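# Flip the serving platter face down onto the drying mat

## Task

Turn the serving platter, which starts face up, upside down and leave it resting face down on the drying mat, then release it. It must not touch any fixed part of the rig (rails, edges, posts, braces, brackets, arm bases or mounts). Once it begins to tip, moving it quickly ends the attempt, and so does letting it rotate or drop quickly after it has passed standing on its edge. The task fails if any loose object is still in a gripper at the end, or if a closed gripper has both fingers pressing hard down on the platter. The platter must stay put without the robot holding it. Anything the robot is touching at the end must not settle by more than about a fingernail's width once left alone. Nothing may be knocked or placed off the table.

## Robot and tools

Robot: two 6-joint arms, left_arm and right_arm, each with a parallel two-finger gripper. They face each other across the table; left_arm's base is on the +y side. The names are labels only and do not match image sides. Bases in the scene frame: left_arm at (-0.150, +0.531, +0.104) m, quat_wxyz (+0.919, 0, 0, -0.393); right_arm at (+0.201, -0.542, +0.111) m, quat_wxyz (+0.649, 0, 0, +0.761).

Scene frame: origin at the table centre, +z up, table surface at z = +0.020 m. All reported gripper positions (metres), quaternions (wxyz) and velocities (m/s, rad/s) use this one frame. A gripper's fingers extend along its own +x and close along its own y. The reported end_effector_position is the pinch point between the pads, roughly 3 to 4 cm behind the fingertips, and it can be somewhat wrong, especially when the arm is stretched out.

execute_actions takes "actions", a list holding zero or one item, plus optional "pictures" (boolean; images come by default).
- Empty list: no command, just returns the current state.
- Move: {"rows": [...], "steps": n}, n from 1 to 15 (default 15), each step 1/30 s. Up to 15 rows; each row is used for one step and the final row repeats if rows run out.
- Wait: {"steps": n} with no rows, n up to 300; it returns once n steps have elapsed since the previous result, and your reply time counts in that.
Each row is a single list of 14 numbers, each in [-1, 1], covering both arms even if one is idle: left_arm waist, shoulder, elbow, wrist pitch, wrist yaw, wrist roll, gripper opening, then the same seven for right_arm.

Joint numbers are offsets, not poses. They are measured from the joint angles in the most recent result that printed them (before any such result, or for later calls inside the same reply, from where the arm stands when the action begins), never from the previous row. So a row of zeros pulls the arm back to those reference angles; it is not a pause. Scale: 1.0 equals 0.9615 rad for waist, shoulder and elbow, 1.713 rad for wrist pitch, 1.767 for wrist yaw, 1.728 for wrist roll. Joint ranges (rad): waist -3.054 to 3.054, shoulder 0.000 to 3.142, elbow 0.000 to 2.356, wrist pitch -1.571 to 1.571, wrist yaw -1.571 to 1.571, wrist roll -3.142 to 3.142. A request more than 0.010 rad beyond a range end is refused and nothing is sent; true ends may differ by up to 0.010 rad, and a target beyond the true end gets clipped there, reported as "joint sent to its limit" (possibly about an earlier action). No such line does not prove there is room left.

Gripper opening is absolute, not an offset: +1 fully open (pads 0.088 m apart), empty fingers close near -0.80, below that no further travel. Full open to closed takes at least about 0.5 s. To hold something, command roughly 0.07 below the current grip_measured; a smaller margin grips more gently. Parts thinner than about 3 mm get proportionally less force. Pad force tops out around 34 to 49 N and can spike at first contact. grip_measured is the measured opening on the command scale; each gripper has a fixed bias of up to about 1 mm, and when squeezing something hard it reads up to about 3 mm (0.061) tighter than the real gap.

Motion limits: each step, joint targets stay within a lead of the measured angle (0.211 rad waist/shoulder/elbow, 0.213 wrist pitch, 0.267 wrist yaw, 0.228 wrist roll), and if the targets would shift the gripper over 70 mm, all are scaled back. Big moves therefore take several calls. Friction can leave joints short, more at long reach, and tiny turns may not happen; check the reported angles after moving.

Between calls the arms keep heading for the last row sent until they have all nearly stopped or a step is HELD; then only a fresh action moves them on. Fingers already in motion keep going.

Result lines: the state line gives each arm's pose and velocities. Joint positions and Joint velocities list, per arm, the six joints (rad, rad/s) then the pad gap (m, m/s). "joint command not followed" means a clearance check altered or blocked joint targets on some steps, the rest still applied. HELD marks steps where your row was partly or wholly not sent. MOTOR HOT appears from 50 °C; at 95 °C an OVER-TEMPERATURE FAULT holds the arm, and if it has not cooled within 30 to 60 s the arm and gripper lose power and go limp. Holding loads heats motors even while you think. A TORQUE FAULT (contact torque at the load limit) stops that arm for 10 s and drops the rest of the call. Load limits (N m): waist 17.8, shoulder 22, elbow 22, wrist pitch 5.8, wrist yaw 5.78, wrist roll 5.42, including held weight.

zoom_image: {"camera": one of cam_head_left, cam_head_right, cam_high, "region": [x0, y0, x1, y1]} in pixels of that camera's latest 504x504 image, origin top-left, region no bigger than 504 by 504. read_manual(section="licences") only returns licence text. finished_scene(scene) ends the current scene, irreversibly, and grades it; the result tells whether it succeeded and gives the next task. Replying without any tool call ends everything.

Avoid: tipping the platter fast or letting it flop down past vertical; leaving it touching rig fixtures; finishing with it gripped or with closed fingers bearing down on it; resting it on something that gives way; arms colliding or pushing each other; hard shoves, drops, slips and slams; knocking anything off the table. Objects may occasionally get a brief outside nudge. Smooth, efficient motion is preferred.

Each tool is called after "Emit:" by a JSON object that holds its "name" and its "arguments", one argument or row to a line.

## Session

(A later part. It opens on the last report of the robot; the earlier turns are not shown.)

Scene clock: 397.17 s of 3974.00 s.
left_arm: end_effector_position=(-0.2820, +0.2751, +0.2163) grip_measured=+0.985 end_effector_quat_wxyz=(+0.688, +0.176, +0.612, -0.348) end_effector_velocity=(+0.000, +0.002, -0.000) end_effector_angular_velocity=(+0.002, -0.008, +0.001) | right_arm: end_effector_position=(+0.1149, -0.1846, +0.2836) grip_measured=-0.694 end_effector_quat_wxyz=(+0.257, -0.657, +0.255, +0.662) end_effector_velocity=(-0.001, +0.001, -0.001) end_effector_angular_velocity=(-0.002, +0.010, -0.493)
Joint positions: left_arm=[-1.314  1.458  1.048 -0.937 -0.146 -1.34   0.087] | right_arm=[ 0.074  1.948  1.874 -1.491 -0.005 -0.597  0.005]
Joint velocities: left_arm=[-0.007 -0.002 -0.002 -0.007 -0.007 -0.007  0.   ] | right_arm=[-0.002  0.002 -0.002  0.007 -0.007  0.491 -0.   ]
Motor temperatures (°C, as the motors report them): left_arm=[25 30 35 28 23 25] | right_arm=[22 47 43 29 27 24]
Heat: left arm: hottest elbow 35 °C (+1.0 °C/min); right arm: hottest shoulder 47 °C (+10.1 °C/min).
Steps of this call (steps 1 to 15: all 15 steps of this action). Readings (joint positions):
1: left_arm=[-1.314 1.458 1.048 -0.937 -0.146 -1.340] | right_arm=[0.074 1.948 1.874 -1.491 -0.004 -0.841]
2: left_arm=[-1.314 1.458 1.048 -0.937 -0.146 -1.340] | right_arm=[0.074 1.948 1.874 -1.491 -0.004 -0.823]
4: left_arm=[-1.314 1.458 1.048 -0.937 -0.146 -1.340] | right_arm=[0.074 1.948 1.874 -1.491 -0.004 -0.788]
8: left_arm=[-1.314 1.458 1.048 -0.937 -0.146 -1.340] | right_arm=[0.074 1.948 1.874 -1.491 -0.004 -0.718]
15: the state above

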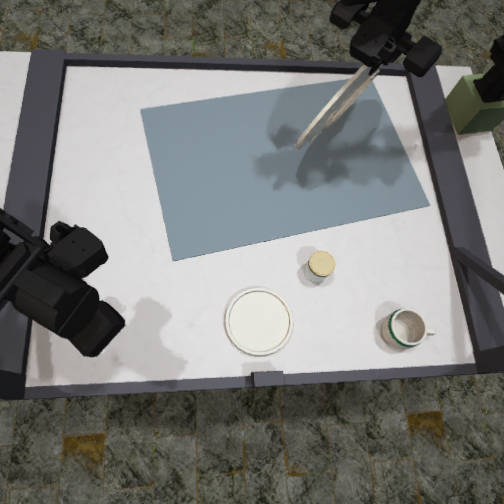

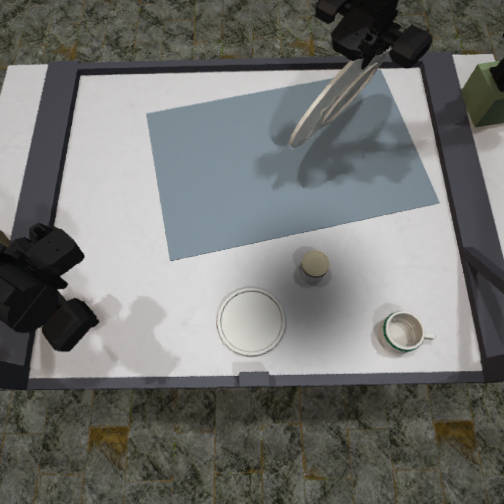

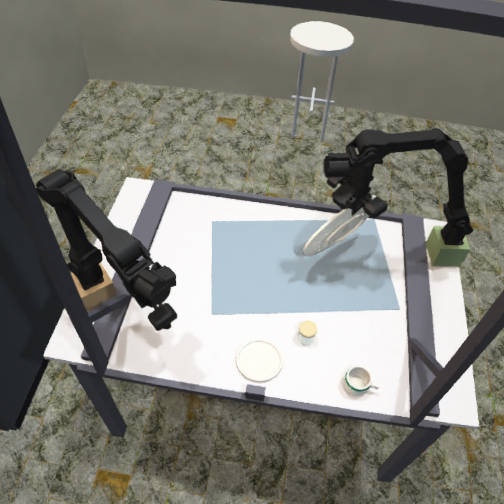

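Emit:
{"name": "execute_actions", "arguments": {
  "actions": [
    {"rows": [[0,0,0,0,0,0,1,0,-0.033,0.044,0,0,0.05,-0.82],[0,0,0,0,0,0,1,0,-0.033,0.044,0,0,0.06,-0.82],[0,0,0,0,0,0,1,0,-0.033,0.044,0,0,0.07,-0.82],[0,0,0,0,0,0,1,0,-0.033,0.044,0,0,0.08,-0.82],[0,0,0,0,0,0,1,0,-0.033,0.044,0,0,0.09,-0.82],[0,0,0,0,0,0,1,0,-0.033,0.044,0,0,0.1,-0.82],[0,0,0,0,0,0,1,0,-0.033,0.044,0,0,0.11,-0.82],[0,0,0,0,0,0,1,0,-0.033,0.044,0,0,0.12,-0.82],[0,0,0,0,0,0,1,0,-0.033,0.044,0,0,0.13,-0.82],[0,0,0,0,0,0,1,0,-0.033,0.044,0,0,0.14,-0.82],[0,0,0,0,0,0,1,0,-0.033,0.044,0,0,0.15,-0.82],[0,0,0,0,0,0,1,0,-0.033,0.044,0,0,0.16,-0.82],[0,0,0,0,0,0,1,0,-0.033,0.044,0,0,0.17,-0.82],[0,0,0,0,0,0,1,0,-0.033,0.044,0,0,0.18,-0.82],[0,0,0,0,0,0,1,0,-0.033,0.044,0,0,0.19,-0.82]], "steps": 15}
  ],
  "pictures": false
}}

Emit:
{"name": "execute_actions", "arguments": {
  "actions": [
    {"rows": [[0,0,0,0,0,0,1,0,-0.033,0.044,0,0,0.05,-0.82],[0,0,0,0,0,0,1,0,-0.033,0.044,0,0,0.06,-0.82],[0,0,0,0,0,0,1,0,-0.033,0.044,0,0,0.07,-0.82],[0,0,0,0,0,0,1,0,-0.033,0.044,0,0,0.08,-0.82],[0,0,0,0,0,0,1,0,-0.033,0.044,0,0,0.09,-0.82],[0,0,0,0,0,0,1,0,-0.033,0.044,0,0,0.1,-0.82],[0,0,0,0,0,0,1,0,-0.033,0.044,0,0,0.11,-0.82],[0,0,0,0,0,0,1,0,-0.033,0.044,0,0,0.12,-0.82],[0,0,0,0,0,0,1,0,-0.033,0.044,0,0,0.13,-0.82],[0,0,0,0,0,0,1,0,-0.033,0.044,0,0,0.14,-0.82],[0,0,0,0,0,0,1,0,-0.033,0.044,0,0,0.15,-0.82],[0,0,0,0,0,0,1,0,-0.033,0.044,0,0,0.16,-0.82],[0,0,0,0,0,0,1,0,-0.033,0.044,0,0,0.17,-0.82],[0,0,0,0,0,0,1,0,-0.033,0.044,0,0,0.18,-0.82],[0,0,0,0,0,0,1,0,-0.033,0.044,0,0,0.19,-0.82]], "steps": 15}
  ],
  "pictures": false
}}

Emit:
{"name": "execute_actions", "arguments": {
  "actions": [
    {"rows": [[0,0,0,0,0,0,1,0,-0.033,0.044,0,0,0.05,-0.82],[0,0,0,0,0,0,1,0,-0.033,0.044,0,0,0.06,-0.82],[0,0,0,0,0,0,1,0,-0.033,0.044,0,0,0.07,-0.82],[0,0,0,0,0,0,1,0,-0.033,0.044,0,0,0.08,-0.82],[0,0,0,0,0,0,1,0,-0.033,0.044,0,0,0.09,-0.82],[0,0,0,0,0,0,1,0,-0.033,0.044,0,0,0.1,-0.82],[0,0,0,0,0,0,1,0,-0.033,0.044,0,0,0.11,-0.82],[0,0,0,0,0,0,1,0,-0.033,0.044,0,0,0.12,-0.82],[0,0,0,0,0,0,1,0,-0.033,0.044,0,0,0.13,-0.82],[0,0,0,0,0,0,1,0,-0.033,0.044,0,0,0.14,-0.82],[0,0,0,0,0,0,1,0,-0.033,0.044,0,0,0.15,-0.82],[0,0,0,0,0,0,1,0,-0.033,0.044,0,0,0.16,-0.82],[0,0,0,0,0,0,1,0,-0.033,0.044,0,0,0.17,-0.82],[0,0,0,0,0,0,1,0,-0.033,0.044,0,0,0.18,-0.82],[0,0,0,0,0,0,1,0,-0.033,0.044,0,0,0.19,-0.82]], "steps": 15}
  ],
  "pictures": false
}}

Emit:
{"name": "execute_actions", "arguments": {
  "actions": [
    {"rows": [[0,0,0,0,0,0,1,0,-0.033,0.044,0,0,0.05,-0.82],[0,0,0,0,0,0,1,0,-0.033,0.044,0,0,0.06,-0.82],[0,0,0,0,0,0,1,0,-0.033,0.044,0,0,0.07,-0.82],[0,0,0,0,0,0,1,0,-0.033,0.044,0,0,0.08,-0.82],[0,0,0,0,0,0,1,0,-0.033,0.044,0,0,0.09,-0.82],[0,0,0,0,0,0,1,0,-0.033,0.044,0,0,0.1,-0.82],[0,0,0,0,0,0,1,0,-0.033,0.044,0,0,0.11,-0.82],[0,0,0,0,0,0,1,0,-0.033,0.044,0,0,0.12,-0.82],[0,0,0,0,0,0,1,0,-0.033,0.044,0,0,0.13,-0.82],[0,0,0,0,0,0,1,0,-0.033,0.044,0,0,0.14,-0.82],[0,0,0,0,0,0,1,0,-0.033,0.044,0,0,0.15,-0.82],[0,0,0,0,0,0,1,0,-0.033,0.044,0,0,0.16,-0.82],[0,0,0,0,0,0,1,0,-0.033,0.044,0,0,0.17,-0.82],[0,0,0,0,0,0,1,0,-0.033,0.044,0,0,0.18,-0.82],[0,0,0,0,0,0,1,0,-0.033,0.044,0,0,0.19,-0.82]], "steps": 15}
  ],
  "pictures": false
}}

Emit:
{"name": "execute_actions", "arguments": {
  "actions": [
    {"rows": [[0,0,0,0,0,0,1,0,-0.033,0.044,0,0,0.05,-0.82],[0,0,0,0,0,0,1,0,-0.033,0.044,0,0,0.06,-0.82],[0,0,0,0,0,0,1,0,-0.033,0.044,0,0,0.07,-0.82],[0,0,0,0,0,0,1,0,-0.033,0.044,0,0,0.08,-0.82],[0,0,0,0,0,0,1,0,-0.033,0.044,0,0,0.09,-0.82],[0,0,0,0,0,0,1,0,-0.033,0.044,0,0,0.1,-0.82],[0,0,0,0,0,0,1,0,-0.033,0.044,0,0,0.11,-0.82],[0,0,0,0,0,0,1,0,-0.033,0.044,0,0,0.12,-0.82],[0,0,0,0,0,0,1,0,-0.033,0.044,0,0,0.13,-0.82],[0,0,0,0,0,0,1,0,-0.033,0.044,0,0,0.14,-0.82],[0,0,0,0,0,0,1,0,-0.033,0.044,0,0,0.15,-0.82],[0,0,0,0,0,0,1,0,-0.033,0.044,0,0,0.16,-0.82],[0,0,0,0,0,0,1,0,-0.033,0.044,0,0,0.17,-0.82],[0,0,0,0,0,0,1,0,-0.033,0.044,0,0,0.18,-0.82],[0,0,0,0,0,0,1,0,-0.033,0.044,0,0,0.19,-0.82]], "steps": 15}
  ],
  "pictures": false
}}

Emit:
{"name": "execute_actions", "arguments": {
  "actions": [
    {"rows": [[0,0,0,0,0,0,1,0,-0.033,0.044,0,0,0.05,-0.82],[0,0,0,0,0,0,1,0,-0.033,0.044,0,0,0.06,-0.82],[0,0,0,0,0,0,1,0,-0.033,0.044,0,0,0.07,-0.82],[0,0,0,0,0,0,1,0,-0.033,0.044,0,0,0.08,-0.82],[0,0,0,0,0,0,1,0,-0.033,0.044,0,0,0.09,-0.82],[0,0,0,0,0,0,1,0,-0.033,0.044,0,0,0.1,-0.82],[0,0,0,0,0,0,1,0,-0.033,0.044,0,0,0.11,-0.82],[0,0,0,0,0,0,1,0,-0.033,0.044,0,0,0.12,-0.82],[0,0,0,0,0,0,1,0,-0.033,0.044,0,0,0.13,-0.82],[0,0,0,0,0,0,1,0,-0.033,0.044,0,0,0.14,-0.82],[0,0,0,0,0,0,1,0,-0.033,0.044,0,0,0.15,-0.82],[0,0,0,0,0,0,1,0,-0.033,0.044,0,0,0.16,-0.82],[0,0,0,0,0,0,1,0,-0.033,0.044,0,0,0.17,-0.82],[0,0,0,0,0,0,1,0,-0.033,0.044,0,0,0.18,-0.82],[0,0,0,0,0,0,1,0,-0.033,0.044,0,0,0.19,-0.82]], "steps": 15}
  ],
  "pictures": false
}}

Emit:
{"name": "execute_actions", "arguments": {
  "actions": [
    {"rows": [[0,0,0,0,0,0,1,0,-0.033,0.044,0,0,0.05,-0.82],[0,0,0,0,0,0,1,0,-0.033,0.044,0,0,0.06,-0.82],[0,0,0,0,0,0,1,0,-0.033,0.044,0,0,0.07,-0.82],[0,0,0,0,0,0,1,0,-0.033,0.044,0,0,0.08,-0.82],[0,0,0,0,0,0,1,0,-0.033,0.044,0,0,0.09,-0.82],[0,0,0,0,0,0,1,0,-0.033,0.044,0,0,0.1,-0.82],[0,0,0,0,0,0,1,0,-0.033,0.044,0,0,0.11,-0.82],[0,0,0,0,0,0,1,0,-0.033,0.044,0,0,0.12,-0.82],[0,0,0,0,0,0,1,0,-0.033,0.044,0,0,0.13,-0.82],[0,0,0,0,0,0,1,0,-0.033,0.044,0,0,0.14,-0.82],[0,0,0,0,0,0,1,0,-0.033,0.044,0,0,0.15,-0.82],[0,0,0,0,0,0,1,0,-0.033,0.044,0,0,0.16,-0.82],[0,0,0,0,0,0,1,0,-0.033,0.044,0,0,0.17,-0.82],[0,0,0,0,0,0,1,0,-0.033,0.044,0,0,0.18,-0.82],[0,0,0,0,0,0,1,0,-0.033,0.044,0,0,0.19,-0.82]], "steps": 15}
  ],
  "pictures": false
}}

Emit:
{"name": "execute_actions", "arguments": {
  "actions": [
    {"rows": [[0,0,0,0,0,0,1,0,-0.033,0.044,0,0,0.05,-0.82],[0,0,0,0,0,0,1,0,-0.033,0.044,0,0,0.06,-0.82],[0,0,0,0,0,0,1,0,-0.033,0.044,0,0,0.07,-0.82],[0,0,0,0,0,0,1,0,-0.033,0.044,0,0,0.08,-0.82],[0,0,0,0,0,0,1,0,-0.033,0.044,0,0,0.09,-0.82],[0,0,0,0,0,0,1,0,-0.033,0.044,0,0,0.1,-0.82],[0,0,0,0,0,0,1,0,-0.033,0.044,0,0,0.11,-0.82],[0,0,0,0,0,0,1,0,-0.033,0.044,0,0,0.12,-0.82],[0,0,0,0,0,0,1,0,-0.033,0.044,0,0,0.13,-0.82],[0,0,0,0,0,0,1,0,-0.033,0.044,0,0,0.14,-0.82],[0,0,0,0,0,0,1,0,-0.033,0.044,0,0,0.15,-0.82],[0,0,0,0,0,0,1,0,-0.033,0.044,0,0,0.16,-0.82],[0,0,0,0,0,0,1,0,-0.033,0.044,0,0,0.17,-0.82],[0,0,0,0,0,0,1,0,-0.033,0.044,0,0,0.18,-0.82],[0,0,0,0,0,0,1,0,-0.033,0.044,0,0,0.193,-0.82]], "steps": 15}
  ],
  "pictures": false
}}

Emit:
{"name": "execute_actions", "arguments": {
  "actions": [
    {"steps": 12}
  ]
}}

Scene clock: 440.53 s of 3974.00 s.
left_arm: end_effector_position=(-0.2820, +0.2751, +0.2163) grip_measured=+0.985 end_effector_quat_wxyz=(+0.688, +0.176, +0.612, -0.348) end_effector_velocity=(+0.001, +0.002, -0.000) end_effector_angular_velocity=(+0.003, -0.012, -0.008) | right_arm: end_effector_position=(+0.1148, -0.1846, +0.2836) grip_measured=-0.694 end_effector_quat_wxyz=(+0.340, -0.617, +0.340, +0.623) end_effector_velocity=(+0.000, -0.001, +0.001) end_effector_angular_velocity=(-0.007, +0.009, -0.479)
Joint positions: left_arm=[-1.314  1.458  1.048 -0.937 -0.146 -1.34   0.087] | right_arm=[ 0.074  1.948  1.874 -1.491 -0.005 -0.334  0.005]
Joint velocities: left_arm=[-0.002 -0.002 -0.002 -0.007 -0.007  0.007  0.   ] | right_arm=[-0.002 -0.002  0.002 -0.007 -0.007  0.476 -0.   ]
Motor temperatures (°C, as the motors report them): left_arm=[25 30 35 28 23 25] | right_arm=[22 53 45 27 27 24]
Heat: left arm: hottest elbow 35 °C (+0.0 °C/min); right arm: hottest shoulder 53 °C (+8.1 °C/min). Fold the right arm in close to its base before you think long.
MOTOR HOT: a motor of the right arm reached 50 °C. Now the hottest motor of the right arm, joint 2 (shoulder), reports 53 °C. The temperature limit of the motors' drives, at which the controller stops that arm, is 95 °C. To cool a motor, set the load down, stop pushing, or move to a pose that needs little force.
Steps of this call (steps 1 to 30: the robot went on to your last target; steps 31 to 90: nothing new was sent; then 39.87 s passed at rest; steps 91 to 105: all 15 steps of this action). Readings (joint positions):
91: left_arm=[-1.314 1.458 1.048 -0.937 -0.146 -1.340] | right_arm=[0.074 1.948 1.874 -1.491 -0.005 -0.530]
92: left_arm=[-1.314 1.458 1.048 -0.937 -0.146 -1.340] | right_arm=[0.074 1.948 1.874 -1.491 -0.005 -0.525]
94: left_arm=[-1.314 1.458 1.048 -0.937 -0.146 -1.340] | right_arm=[0.074 1.948 1.874 -1.491 -0.005 -0.504]
98: left_arm=[-1.314 1.458 1.048 -0.937 -0.146 -1.340] | right_arm=[0.074 1.948 1.874 -1.491 -0.005 -0.448]
105: the state above

Scene clock: 441.03 s of 3974.00 s.
left_arm: end_effector_position=(-0.2820, +0.2751, +0.2163) grip_measured=+0.985 end_effector_quat_wxyz=(+0.688, +0.176, +0.612, -0.348) end_effector_velocity=(+0.002, +0.003, -0.002) end_effector_angular_velocity=(+0.007, -0.014, -0.008) | right_arm: end_effector_position=(+0.1146, -0.1846, +0.2836) grip_measured=-0.694 end_effector_quat_wxyz=(+0.418, -0.567, +0.418, +0.573) end_effector_velocity=(+0.000, -0.001, -0.000) end_effector_angular_velocity=(-0.013, +0.008, -0.508)
Joint positions: left_arm=[-1.314  1.458  1.048 -0.937 -0.146 -1.34   0.087] | right_arm=[ 0.074  1.948  1.874 -1.491 -0.006 -0.072  0.005]
Joint velocities: left_arm=[-0.002 -0.002 -0.007 -0.007 -0.007  0.007  0.   ] | right_arm=[-0.002  0.002  0.002 -0.007 -0.007  0.505 -0.   ]
Motor temperatures (°C, as the motors report them): left_arm=[25 30 35 28 23 25] | right_arm=[22 53 45 27 27 24]
Heat: left arm: hottest elbow 35 °C (+0.0 °C/min); right arm: hottest shoulder 53 °C (+8.0 °C/min). Fold the right arm in close to its base before you think long.
MOTOR HOT: still on. Now the hottest motor of the right arm, joint 2 (shoulder), reports 53 °C; a drive's own limit is 95 °C.
Steps of this call (steps 1 to 15: all 15 steps of this action). Readings (joint positions):
1: left_arm=[-1.314 1.458 1.048 -0.937 -0.146 -1.340] | right_arm=[0.074 1.948 1.874 -1.491 -0.005 -0.316]
2: left_arm=[-1.314 1.458 1.048 -0.937 -0.146 -1.340] | right_arm=[0.074 1.948 1.874 -1.491 -0.006 -0.299]
4: left_arm=[-1.314 1.458 1.048 -0.937 -0.146 -1.340] | right_arm=[0.074 1.948 1.874 -1.491 -0.006 -0.263]
8: left_arm=[-1.314 1.458 1.048 -0.937 -0.146 -1.340] | right_arm=[0.074 1.948 1.874 -1.491 -0.006 -0.193]
15: the state above

Scene clock: 441.53 s of 3974.00 s.
left_arm: end_effector_position=(-0.2820, +0.2751, +0.2163) grip_measured=+0.985 end_effector_quat_wxyz=(+0.688, +0.176, +0.612, -0.348) end_effector_velocity=(-0.000, +0.003, -0.001) end_effector_angular_velocity=(+0.010, +0.000, -0.011) | right_arm: end_effector_position=(+0.1145, -0.1845, +0.2836) grip_measured=-0.694 end_effector_quat_wxyz=(+0.488, -0.507, +0.490, +0.514) end_effector_velocity=(+0.000, -0.002, +0.000) end_effector_angular_velocity=(-0.013, +0.008, -0.493)
Joint positions: left_arm=[-1.314  1.458  1.048 -0.937 -0.146 -1.34   0.087] | right_arm=[ 0.074  1.948  1.874 -1.49  -0.007  0.19   0.005]
Joint velocities: left_arm=[-0.002 -0.002 -0.002 -0.007  0.007  0.007 -0.   ] | right_arm=[-0.002 -0.002 -0.002 -0.007 -0.007  0.491 -0.   ]
Motor temperatures (°C, as the motors report them): left_arm=[25 30 35 28 23 25] | right_arm=[22 53 45 27 27 24]
Heat: left arm: hottest elbow 35 °C (+0.0 °C/min); right arm: hottest shoulder 53 °C (+8.1 °C/min). Fold the right arm in close to its base before you think long.
MOTOR HOT: still on. Now the hottest motor of the right arm, joint 2 (shoulder), reports 53 °C; a drive's own limit is 95 °C.
Steps of this call (steps 1 to 15: all 15 steps of this action). Readings (joint positions):
1: left_arm=[-1.314 1.458 1.048 -0.937 -0.146 -1.340] | right_arm=[0.074 1.948 1.874 -1.491 -0.006 -0.054]
2: left_arm=[-1.314 1.458 1.048 -0.937 -0.146 -1.340] | right_arm=[0.074 1.948 1.874 -1.491 -0.006 -0.036]
4: left_arm=[-1.314 1.458 1.048 -0.937 -0.146 -1.340] | right_arm=[0.074 1.948 1.874 -1.491 -0.006 -0.001]
8: left_arm=[-1.314 1.458 1.048 -0.937 -0.146 -1.340] | right_arm=[0.074 1.948 1.874 -1.490 -0.007 0.068]
15: the state above

Scene clock: 442.03 s of 3974.00 s.
left_arm: end_effector_position=(-0.2820, +0.2751, +0.2163) grip_measured=+0.985 end_effector_quat_wxyz=(+0.688, +0.176, +0.612, -0.348) end_effector_velocity=(-0.002, +0.000, +0.000) end_effector_angular_velocity=(-0.003, +0.012, +0.003) | right_arm: end_effector_position=(+0.1145, -0.1842, +0.2836) grip_measured=-0.694 end_effector_quat_wxyz=(+0.550, -0.439, +0.552, +0.446) end_effector_velocity=(+0.001, +0.002, +0.001) end_effector_angular_velocity=(+0.006, +0.013, -0.513)
Joint positions: left_arm=[-1.314  1.458  1.048 -0.937 -0.146 -1.34   0.087] | right_arm=[ 0.074  1.948  1.874 -1.489 -0.007  0.451  0.005]
Joint velocities: left_arm=[-0.002 -0.002 -0.002  0.007  0.007 -0.007  0.   ] | right_arm=[-0.007 -0.002  0.002  0.007 -0.007  0.505 -0.   ]
Motor temperatures (°C, as the motors report them): left_arm=[25 30 35 28 23 25] | right_arm=[22 53 45 27 27 24]
Heat: left arm: hottest elbow 35 °C (+0.0 °C/min); right arm: hottest shoulder 53 °C (+8.0 °C/min). Fold the right arm in close to its base before you think long.
MOTOR HOT: still on. Now the hottest motor of the right arm, joint 2 (shoulder), reports 53 °C; a drive's own limit is 95 °C.
Steps of this call (steps 1 to 15: all 15 steps of this action). Readings (joint positions):
1: left_arm=[-1.314 1.458 1.048 -0.937 -0.146 -1.340] | right_arm=[0.074 1.948 1.874 -1.490 -0.007 0.207]
2: left_arm=[-1.314 1.458 1.048 -0.937 -0.146 -1.340] | right_arm=[0.074 1.948 1.874 -1.490 -0.007 0.225]
4: left_arm=[-1.314 1.458 1.048 -0.937 -0.146 -1.340] | right_arm=[0.074 1.948 1.874 -1.490 -0.007 0.261]
8: left_arm=[-1.314 1.458 1.048 -0.937 -0.146 -1.340] | right_arm=[0.074 1.948 1.874 -1.489 -0.007 0.330]
15: the state above

Scene clock: 442.53 s of 3974.00 s.
left_arm: end_effector_position=(-0.2820, +0.2751, +0.2163) grip_measured=+0.985 end_effector_quat_wxyz=(+0.688, +0.176, +0.612, -0.348) end_effector_velocity=(+0.002, +0.003, -0.002) end_effector_angular_velocity=(+0.007, -0.011, +0.006) | right_arm: end_effector_position=(+0.1144, -0.1838, +0.2836) grip_measured=-0.694 end_effector_quat_wxyz=(+0.603, -0.363, +0.606, +0.371) end_effector_velocity=(-0.001, +0.002, +0.001) end_effector_angular_velocity=(+0.006, +0.014, -0.508)
Joint positions: left_arm=[-1.314  1.458  1.048 -0.937 -0.146 -1.34   0.087] | right_arm=[ 0.074  1.948  1.874 -1.487 -0.007  0.714  0.005]
Joint velocities: left_arm=[-0.002 -0.002 -0.007 -0.007 -0.007 -0.007 -0.   ] | right_arm=[-0.002 -0.002  0.002  0.007 -0.007  0.505 -0.   ]
Motor temperatures (°C, as the motors report them): left_arm=[25 30 35 28 23 25] | right_arm=[22 53 45 27 27 24]
Heat: left arm: hottest elbow 35 °C (+0.0 °C/min); right arm: hottest shoulder 53 °C (+8.1 °C/min). Fold the right arm in close to its base before you think long.
MOTOR HOT: still on. Now the hottest motor of the right arm, joint 2 (shoulder), reports 53 °C; a drive's own limit is 95 °C.
Steps of this call (steps 1 to 15: all 15 steps of this action). Readings (joint positions):
1: left_arm=[-1.314 1.458 1.048 -0.937 -0.146 -1.340] | right_arm=[0.074 1.948 1.874 -1.488 -0.007 0.469]
2: left_arm=[-1.314 1.458 1.048 -0.937 -0.146 -1.340] | right_arm=[0.074 1.948 1.874 -1.488 -0.007 0.487]
4: left_arm=[-1.314 1.458 1.048 -0.937 -0.146 -1.340] | right_arm=[0.074 1.948 1.874 -1.488 -0.007 0.522]
8: left_arm=[-1.314 1.458 1.048 -0.937 -0.146 -1.340] | right_arm=[0.074 1.948 1.874 -1.487 -0.007 0.592]
15: the state above

Scene clock: 443.03 s of 3974.00 s.
left_arm: end_effector_position=(-0.2820, +0.2751, +0.2163) grip_measured=+0.985 end_effector_quat_wxyz=(+0.688, +0.176, +0.612, -0.348) end_effector_velocity=(+0.001, +0.002, -0.000) end_effector_angular_velocity=(+0.002, -0.004, +0.020) | right_arm: end_effector_position=(+0.1143, -0.1833, +0.2836) grip_measured=-0.694 end_effector_quat_wxyz=(+0.646, -0.280, +0.649, +0.290) end_effector_velocity=(+0.000, -0.002, -0.001) end_effector_angular_velocity=(-0.018, +0.010, -0.508)
Joint positions: left_arm=[-1.314  1.458  1.048 -0.937 -0.146 -1.34   0.087] | right_arm=[ 0.074  1.948  1.874 -1.485 -0.007  0.975  0.005]
Joint velocities: left_arm=[-0.002 -0.002 -0.002 -0.007 -0.007 -0.022  0.   ] | right_arm=[-0.002  0.002 -0.002 -0.007 -0.007  0.505  0.   ]
Motor temperatures (°C, as the motors report them): left_arm=[25 30 35 28 23 25] | right_arm=[22 53 45 27 27 24]
Heat: left arm: hottest elbow 35 °C (+0.0 °C/min); right arm: hottest shoulder 53 °C (+8.0 °C/min). Fold the right arm in close to its base before you think long.
MOTOR HOT: still on. Now the hottest motor of the right arm, joint 2 (shoulder), reports 53 °C; a drive's own limit is 95 °C.
Steps of this call (steps 1 to 15: all 15 steps of this action). Readings (joint positions):
1: left_arm=[-1.314 1.458 1.048 -0.937 -0.146 -1.340] | right_arm=[0.074 1.948 1.874 -1.486 -0.007 0.731]
2: left_arm=[-1.314 1.458 1.048 -0.937 -0.146 -1.340] | right_arm=[0.074 1.948 1.874 -1.486 -0.007 0.749]
4: left_arm=[-1.314 1.458 1.048 -0.937 -0.146 -1.340] | right_arm=[0.074 1.948 1.874 -1.486 -0.007 0.784]
8: left_arm=[-1.314 1.458 1.048 -0.937 -0.146 -1.340] | right_arm=[0.074 1.948 1.874 -1.485 -0.007 0.854]
15: the state above

Scene clock: 443.53 s of 3974.00 s.
left_arm: end_effector_position=(-0.2820, +0.2751, +0.2163) grip_measured=+0.985 end_effector_quat_wxyz=(+0.688, +0.176, +0.612, -0.348) end_effector_velocity=(+0.001, +0.005, -0.001) end_effector_angular_velocity=(+0.022, -0.003, +0.003) | right_arm: end_effector_position=(+0.1141, -0.1828, +0.2836) grip_measured=-0.694 end_effector_quat_wxyz=(+0.677, -0.193, +0.681, +0.203) end_effector_velocity=(+0.000, -0.001, -0.000) end_effector_angular_velocity=(-0.014, +0.012, -0.508)
Joint positions: left_arm=[-1.314  1.458  1.048 -0.937 -0.146 -1.34   0.087] | right_arm=[ 0.074  1.948  1.874 -1.482 -0.007  1.237  0.005]
Joint velocities: left_arm=[-0.002 -0.002 -0.002 -0.022  0.007 -0.007 -0.   ] | right_arm=[-0.002  0.002  0.002 -0.007 -0.007  0.505 -0.   ]
Motor temperatures (°C, as the motors report them): left_arm=[25 30 35 28 23 25] | right_arm=[22 54 45 27 27 24]
Heat: left arm: hottest elbow 35 °C (+0.0 °C/min); right arm: hottest shoulder 54 °C (+9.1 °C/min). Fold the right arm in close to its base before you think long.
MOTOR HOT: still on. Now the hottest motor of the right arm, joint 2 (shoulder), reports 54 °C; a drive's own limit is 95 °C.
Steps of this call (steps 1 to 15: all 15 steps of this action). Readings (joint positions):
1: left_arm=[-1.314 1.458 1.048 -0.937 -0.146 -1.340] | right_arm=[0.074 1.948 1.874 -1.485 -0.007 0.992]
2: left_arm=[-1.314 1.458 1.048 -0.937 -0.146 -1.340] | right_arm=[0.074 1.948 1.874 -1.484 -0.007 1.010]
4: left_arm=[-1.314 1.458 1.048 -0.937 -0.146 -1.340] | right_arm=[0.074 1.948 1.874 -1.483 -0.007 1.046]
8: left_arm=[-1.314 1.458 1.048 -0.937 -0.146 -1.340] | right_arm=[0.074 1.948 1.874 -1.482 -0.007 1.116]
15: the state above

Scene clock: 444.03 s of 3974.00 s.
left_arm: end_effector_position=(-0.2820, +0.2751, +0.2163) grip_measured=+0.985 end_effector_quat_wxyz=(+0.688, +0.176, +0.612, -0.348) end_effector_velocity=(-0.003, -0.001, +0.002) end_effector_angular_velocity=(-0.007, +0.014, +0.003) | right_arm: end_effector_position=(+0.1140, -0.1823, +0.2836) grip_measured=-0.694 end_effector_quat_wxyz=(+0.696, -0.101, +0.702, +0.113) end_effector_velocity=(+0.002, -0.002, +0.000) end_effector_angular_velocity=(-0.011, -0.001, -0.537)
Joint positions: left_arm=[-1.314  1.458  1.048 -0.937 -0.146 -1.34   0.087] | right_arm=[ 0.074  1.948  1.874 -1.48  -0.007  1.499  0.005]
Joint velocities: left_arm=[-0.002 -0.002  0.002  0.007  0.007 -0.007 -0.   ] | right_arm=[-0.002 -0.002 -0.002 -0.007  0.007  0.535 -0.   ]
Motor temperatures (°C, as the motors report them): left_arm=[25 30 35 28 23 25] | right_arm=[22 54 45 27 27 24]
Heat: left arm: hottest elbow 35 °C (+0.0 °C/min); right arm: hottest shoulder 54 °C (+9.0 °C/min). Fold the right arm in close to its base before you think long.
MOTOR HOT: still on. Now the hottest motor of the right arm, joint 2 (shoulder), reports 54 °C; a drive's own limit is 95 °C.
Steps of this call (steps 1 to 15: all 15 steps of this action). Readings (joint positions):
1: left_arm=[-1.314 1.458 1.048 -0.937 -0.146 -1.340] | right_arm=[0.074 1.948 1.874 -1.482 -0.007 1.254]
2: left_arm=[-1.314 1.458 1.048 -0.937 -0.146 -1.340] | right_arm=[0.074 1.948 1.874 -1.482 -0.007 1.272]
4: left_arm=[-1.314 1.458 1.048 -0.937 -0.146 -1.340] | right_arm=[0.074 1.948 1.874 -1.481 -0.007 1.308]
8: left_arm=[-1.314 1.458 1.048 -0.937 -0.146 -1.340] | right_arm=[0.074 1.948 1.874 -1.480 -0.007 1.377]
15: the state above

Scene clock: 444.43 s of 3974.00 s.
left_arm: end_effector_position=(-0.2820, +0.2751, +0.2163) grip_measured=+0.985 end_effector_quat_wxyz=(+0.688, +0.176, +0.612, -0.348) end_effector_velocity=(-0.000, +0.003, -0.001) end_effector_angular_velocity=(+0.010, +0.000, -0.011) | right_arm: end_effector_position=(+0.1140, -0.1823, +0.2836) grip_measured=-0.694 end_effector_quat_wxyz=(+0.699, -0.079, +0.705, +0.090) end_effector_velocity=(+0.000, -0.002, +0.000) end_effector_angular_velocity=(-0.009, +0.006, -0.010)
Joint positions: left_arm=[-1.314  1.458  1.048 -0.937 -0.146 -1.34   0.087] | right_arm=[ 0.074  1.948  1.874 -1.48  -0.007  1.565  0.005]
Joint velocities: left_arm=[-0.002 -0.002 -0.002 -0.007  0.007  0.007 -0.   ] | right_arm=[-0.002 -0.002 -0.002 -0.007 -0.007  0.007 -0.   ]
Motor temperatures (°C, as the motors report them): left_arm=[25 30 35 28 23 25] | right_arm=[22 54 45 27 27 24]
Heat: left arm: hottest elbow 35 °C (+0.0 °C/min); right arm: hottest shoulder 54 °C (+9.1 °C/min). Fold the right arm in close to its base before you think long.
MOTOR HOT: still on. Now the hottest motor of the right arm, joint 2 (shoulder), reports 54 °C; a drive's own limit is 95 °C.
Steps of this call (steps 1 to 12: the robot went on to your last target). Readings (joint positions):
1: left_arm=[-1.314 1.458 1.048 -0.937 -0.146 -1.340] | right_arm=[0.074 1.948 1.874 -1.480 -0.007 1.515]
2: left_arm=[-1.314 1.458 1.048 -0.937 -0.146 -1.340] | right_arm=[0.074 1.948 1.874 -1.480 -0.007 1.529]
4: left_arm=[-1.314 1.458 1.048 -0.937 -0.146 -1.340] | right_arm=[0.074 1.948 1.874 -1.480 -0.007 1.545]
8: left_arm=[-1.314 1.458 1.048 -0.937 -0.146 -1.340] | right_arm=[0.074 1.948 1.874 -1.480 -0.007 1.560]
12: the state above

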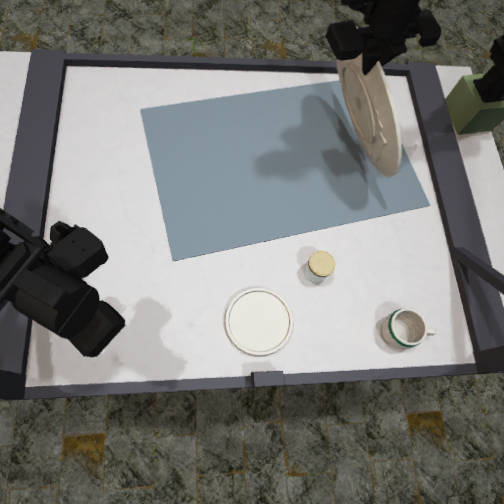

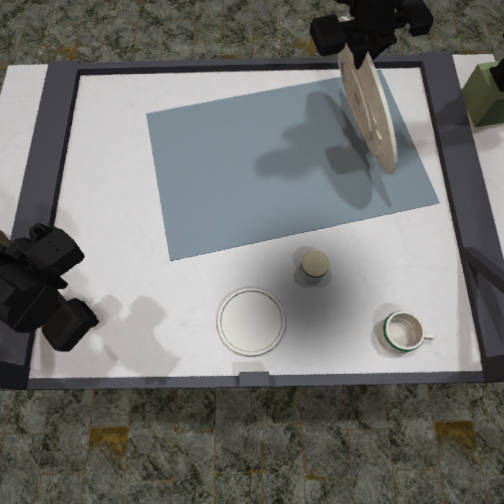

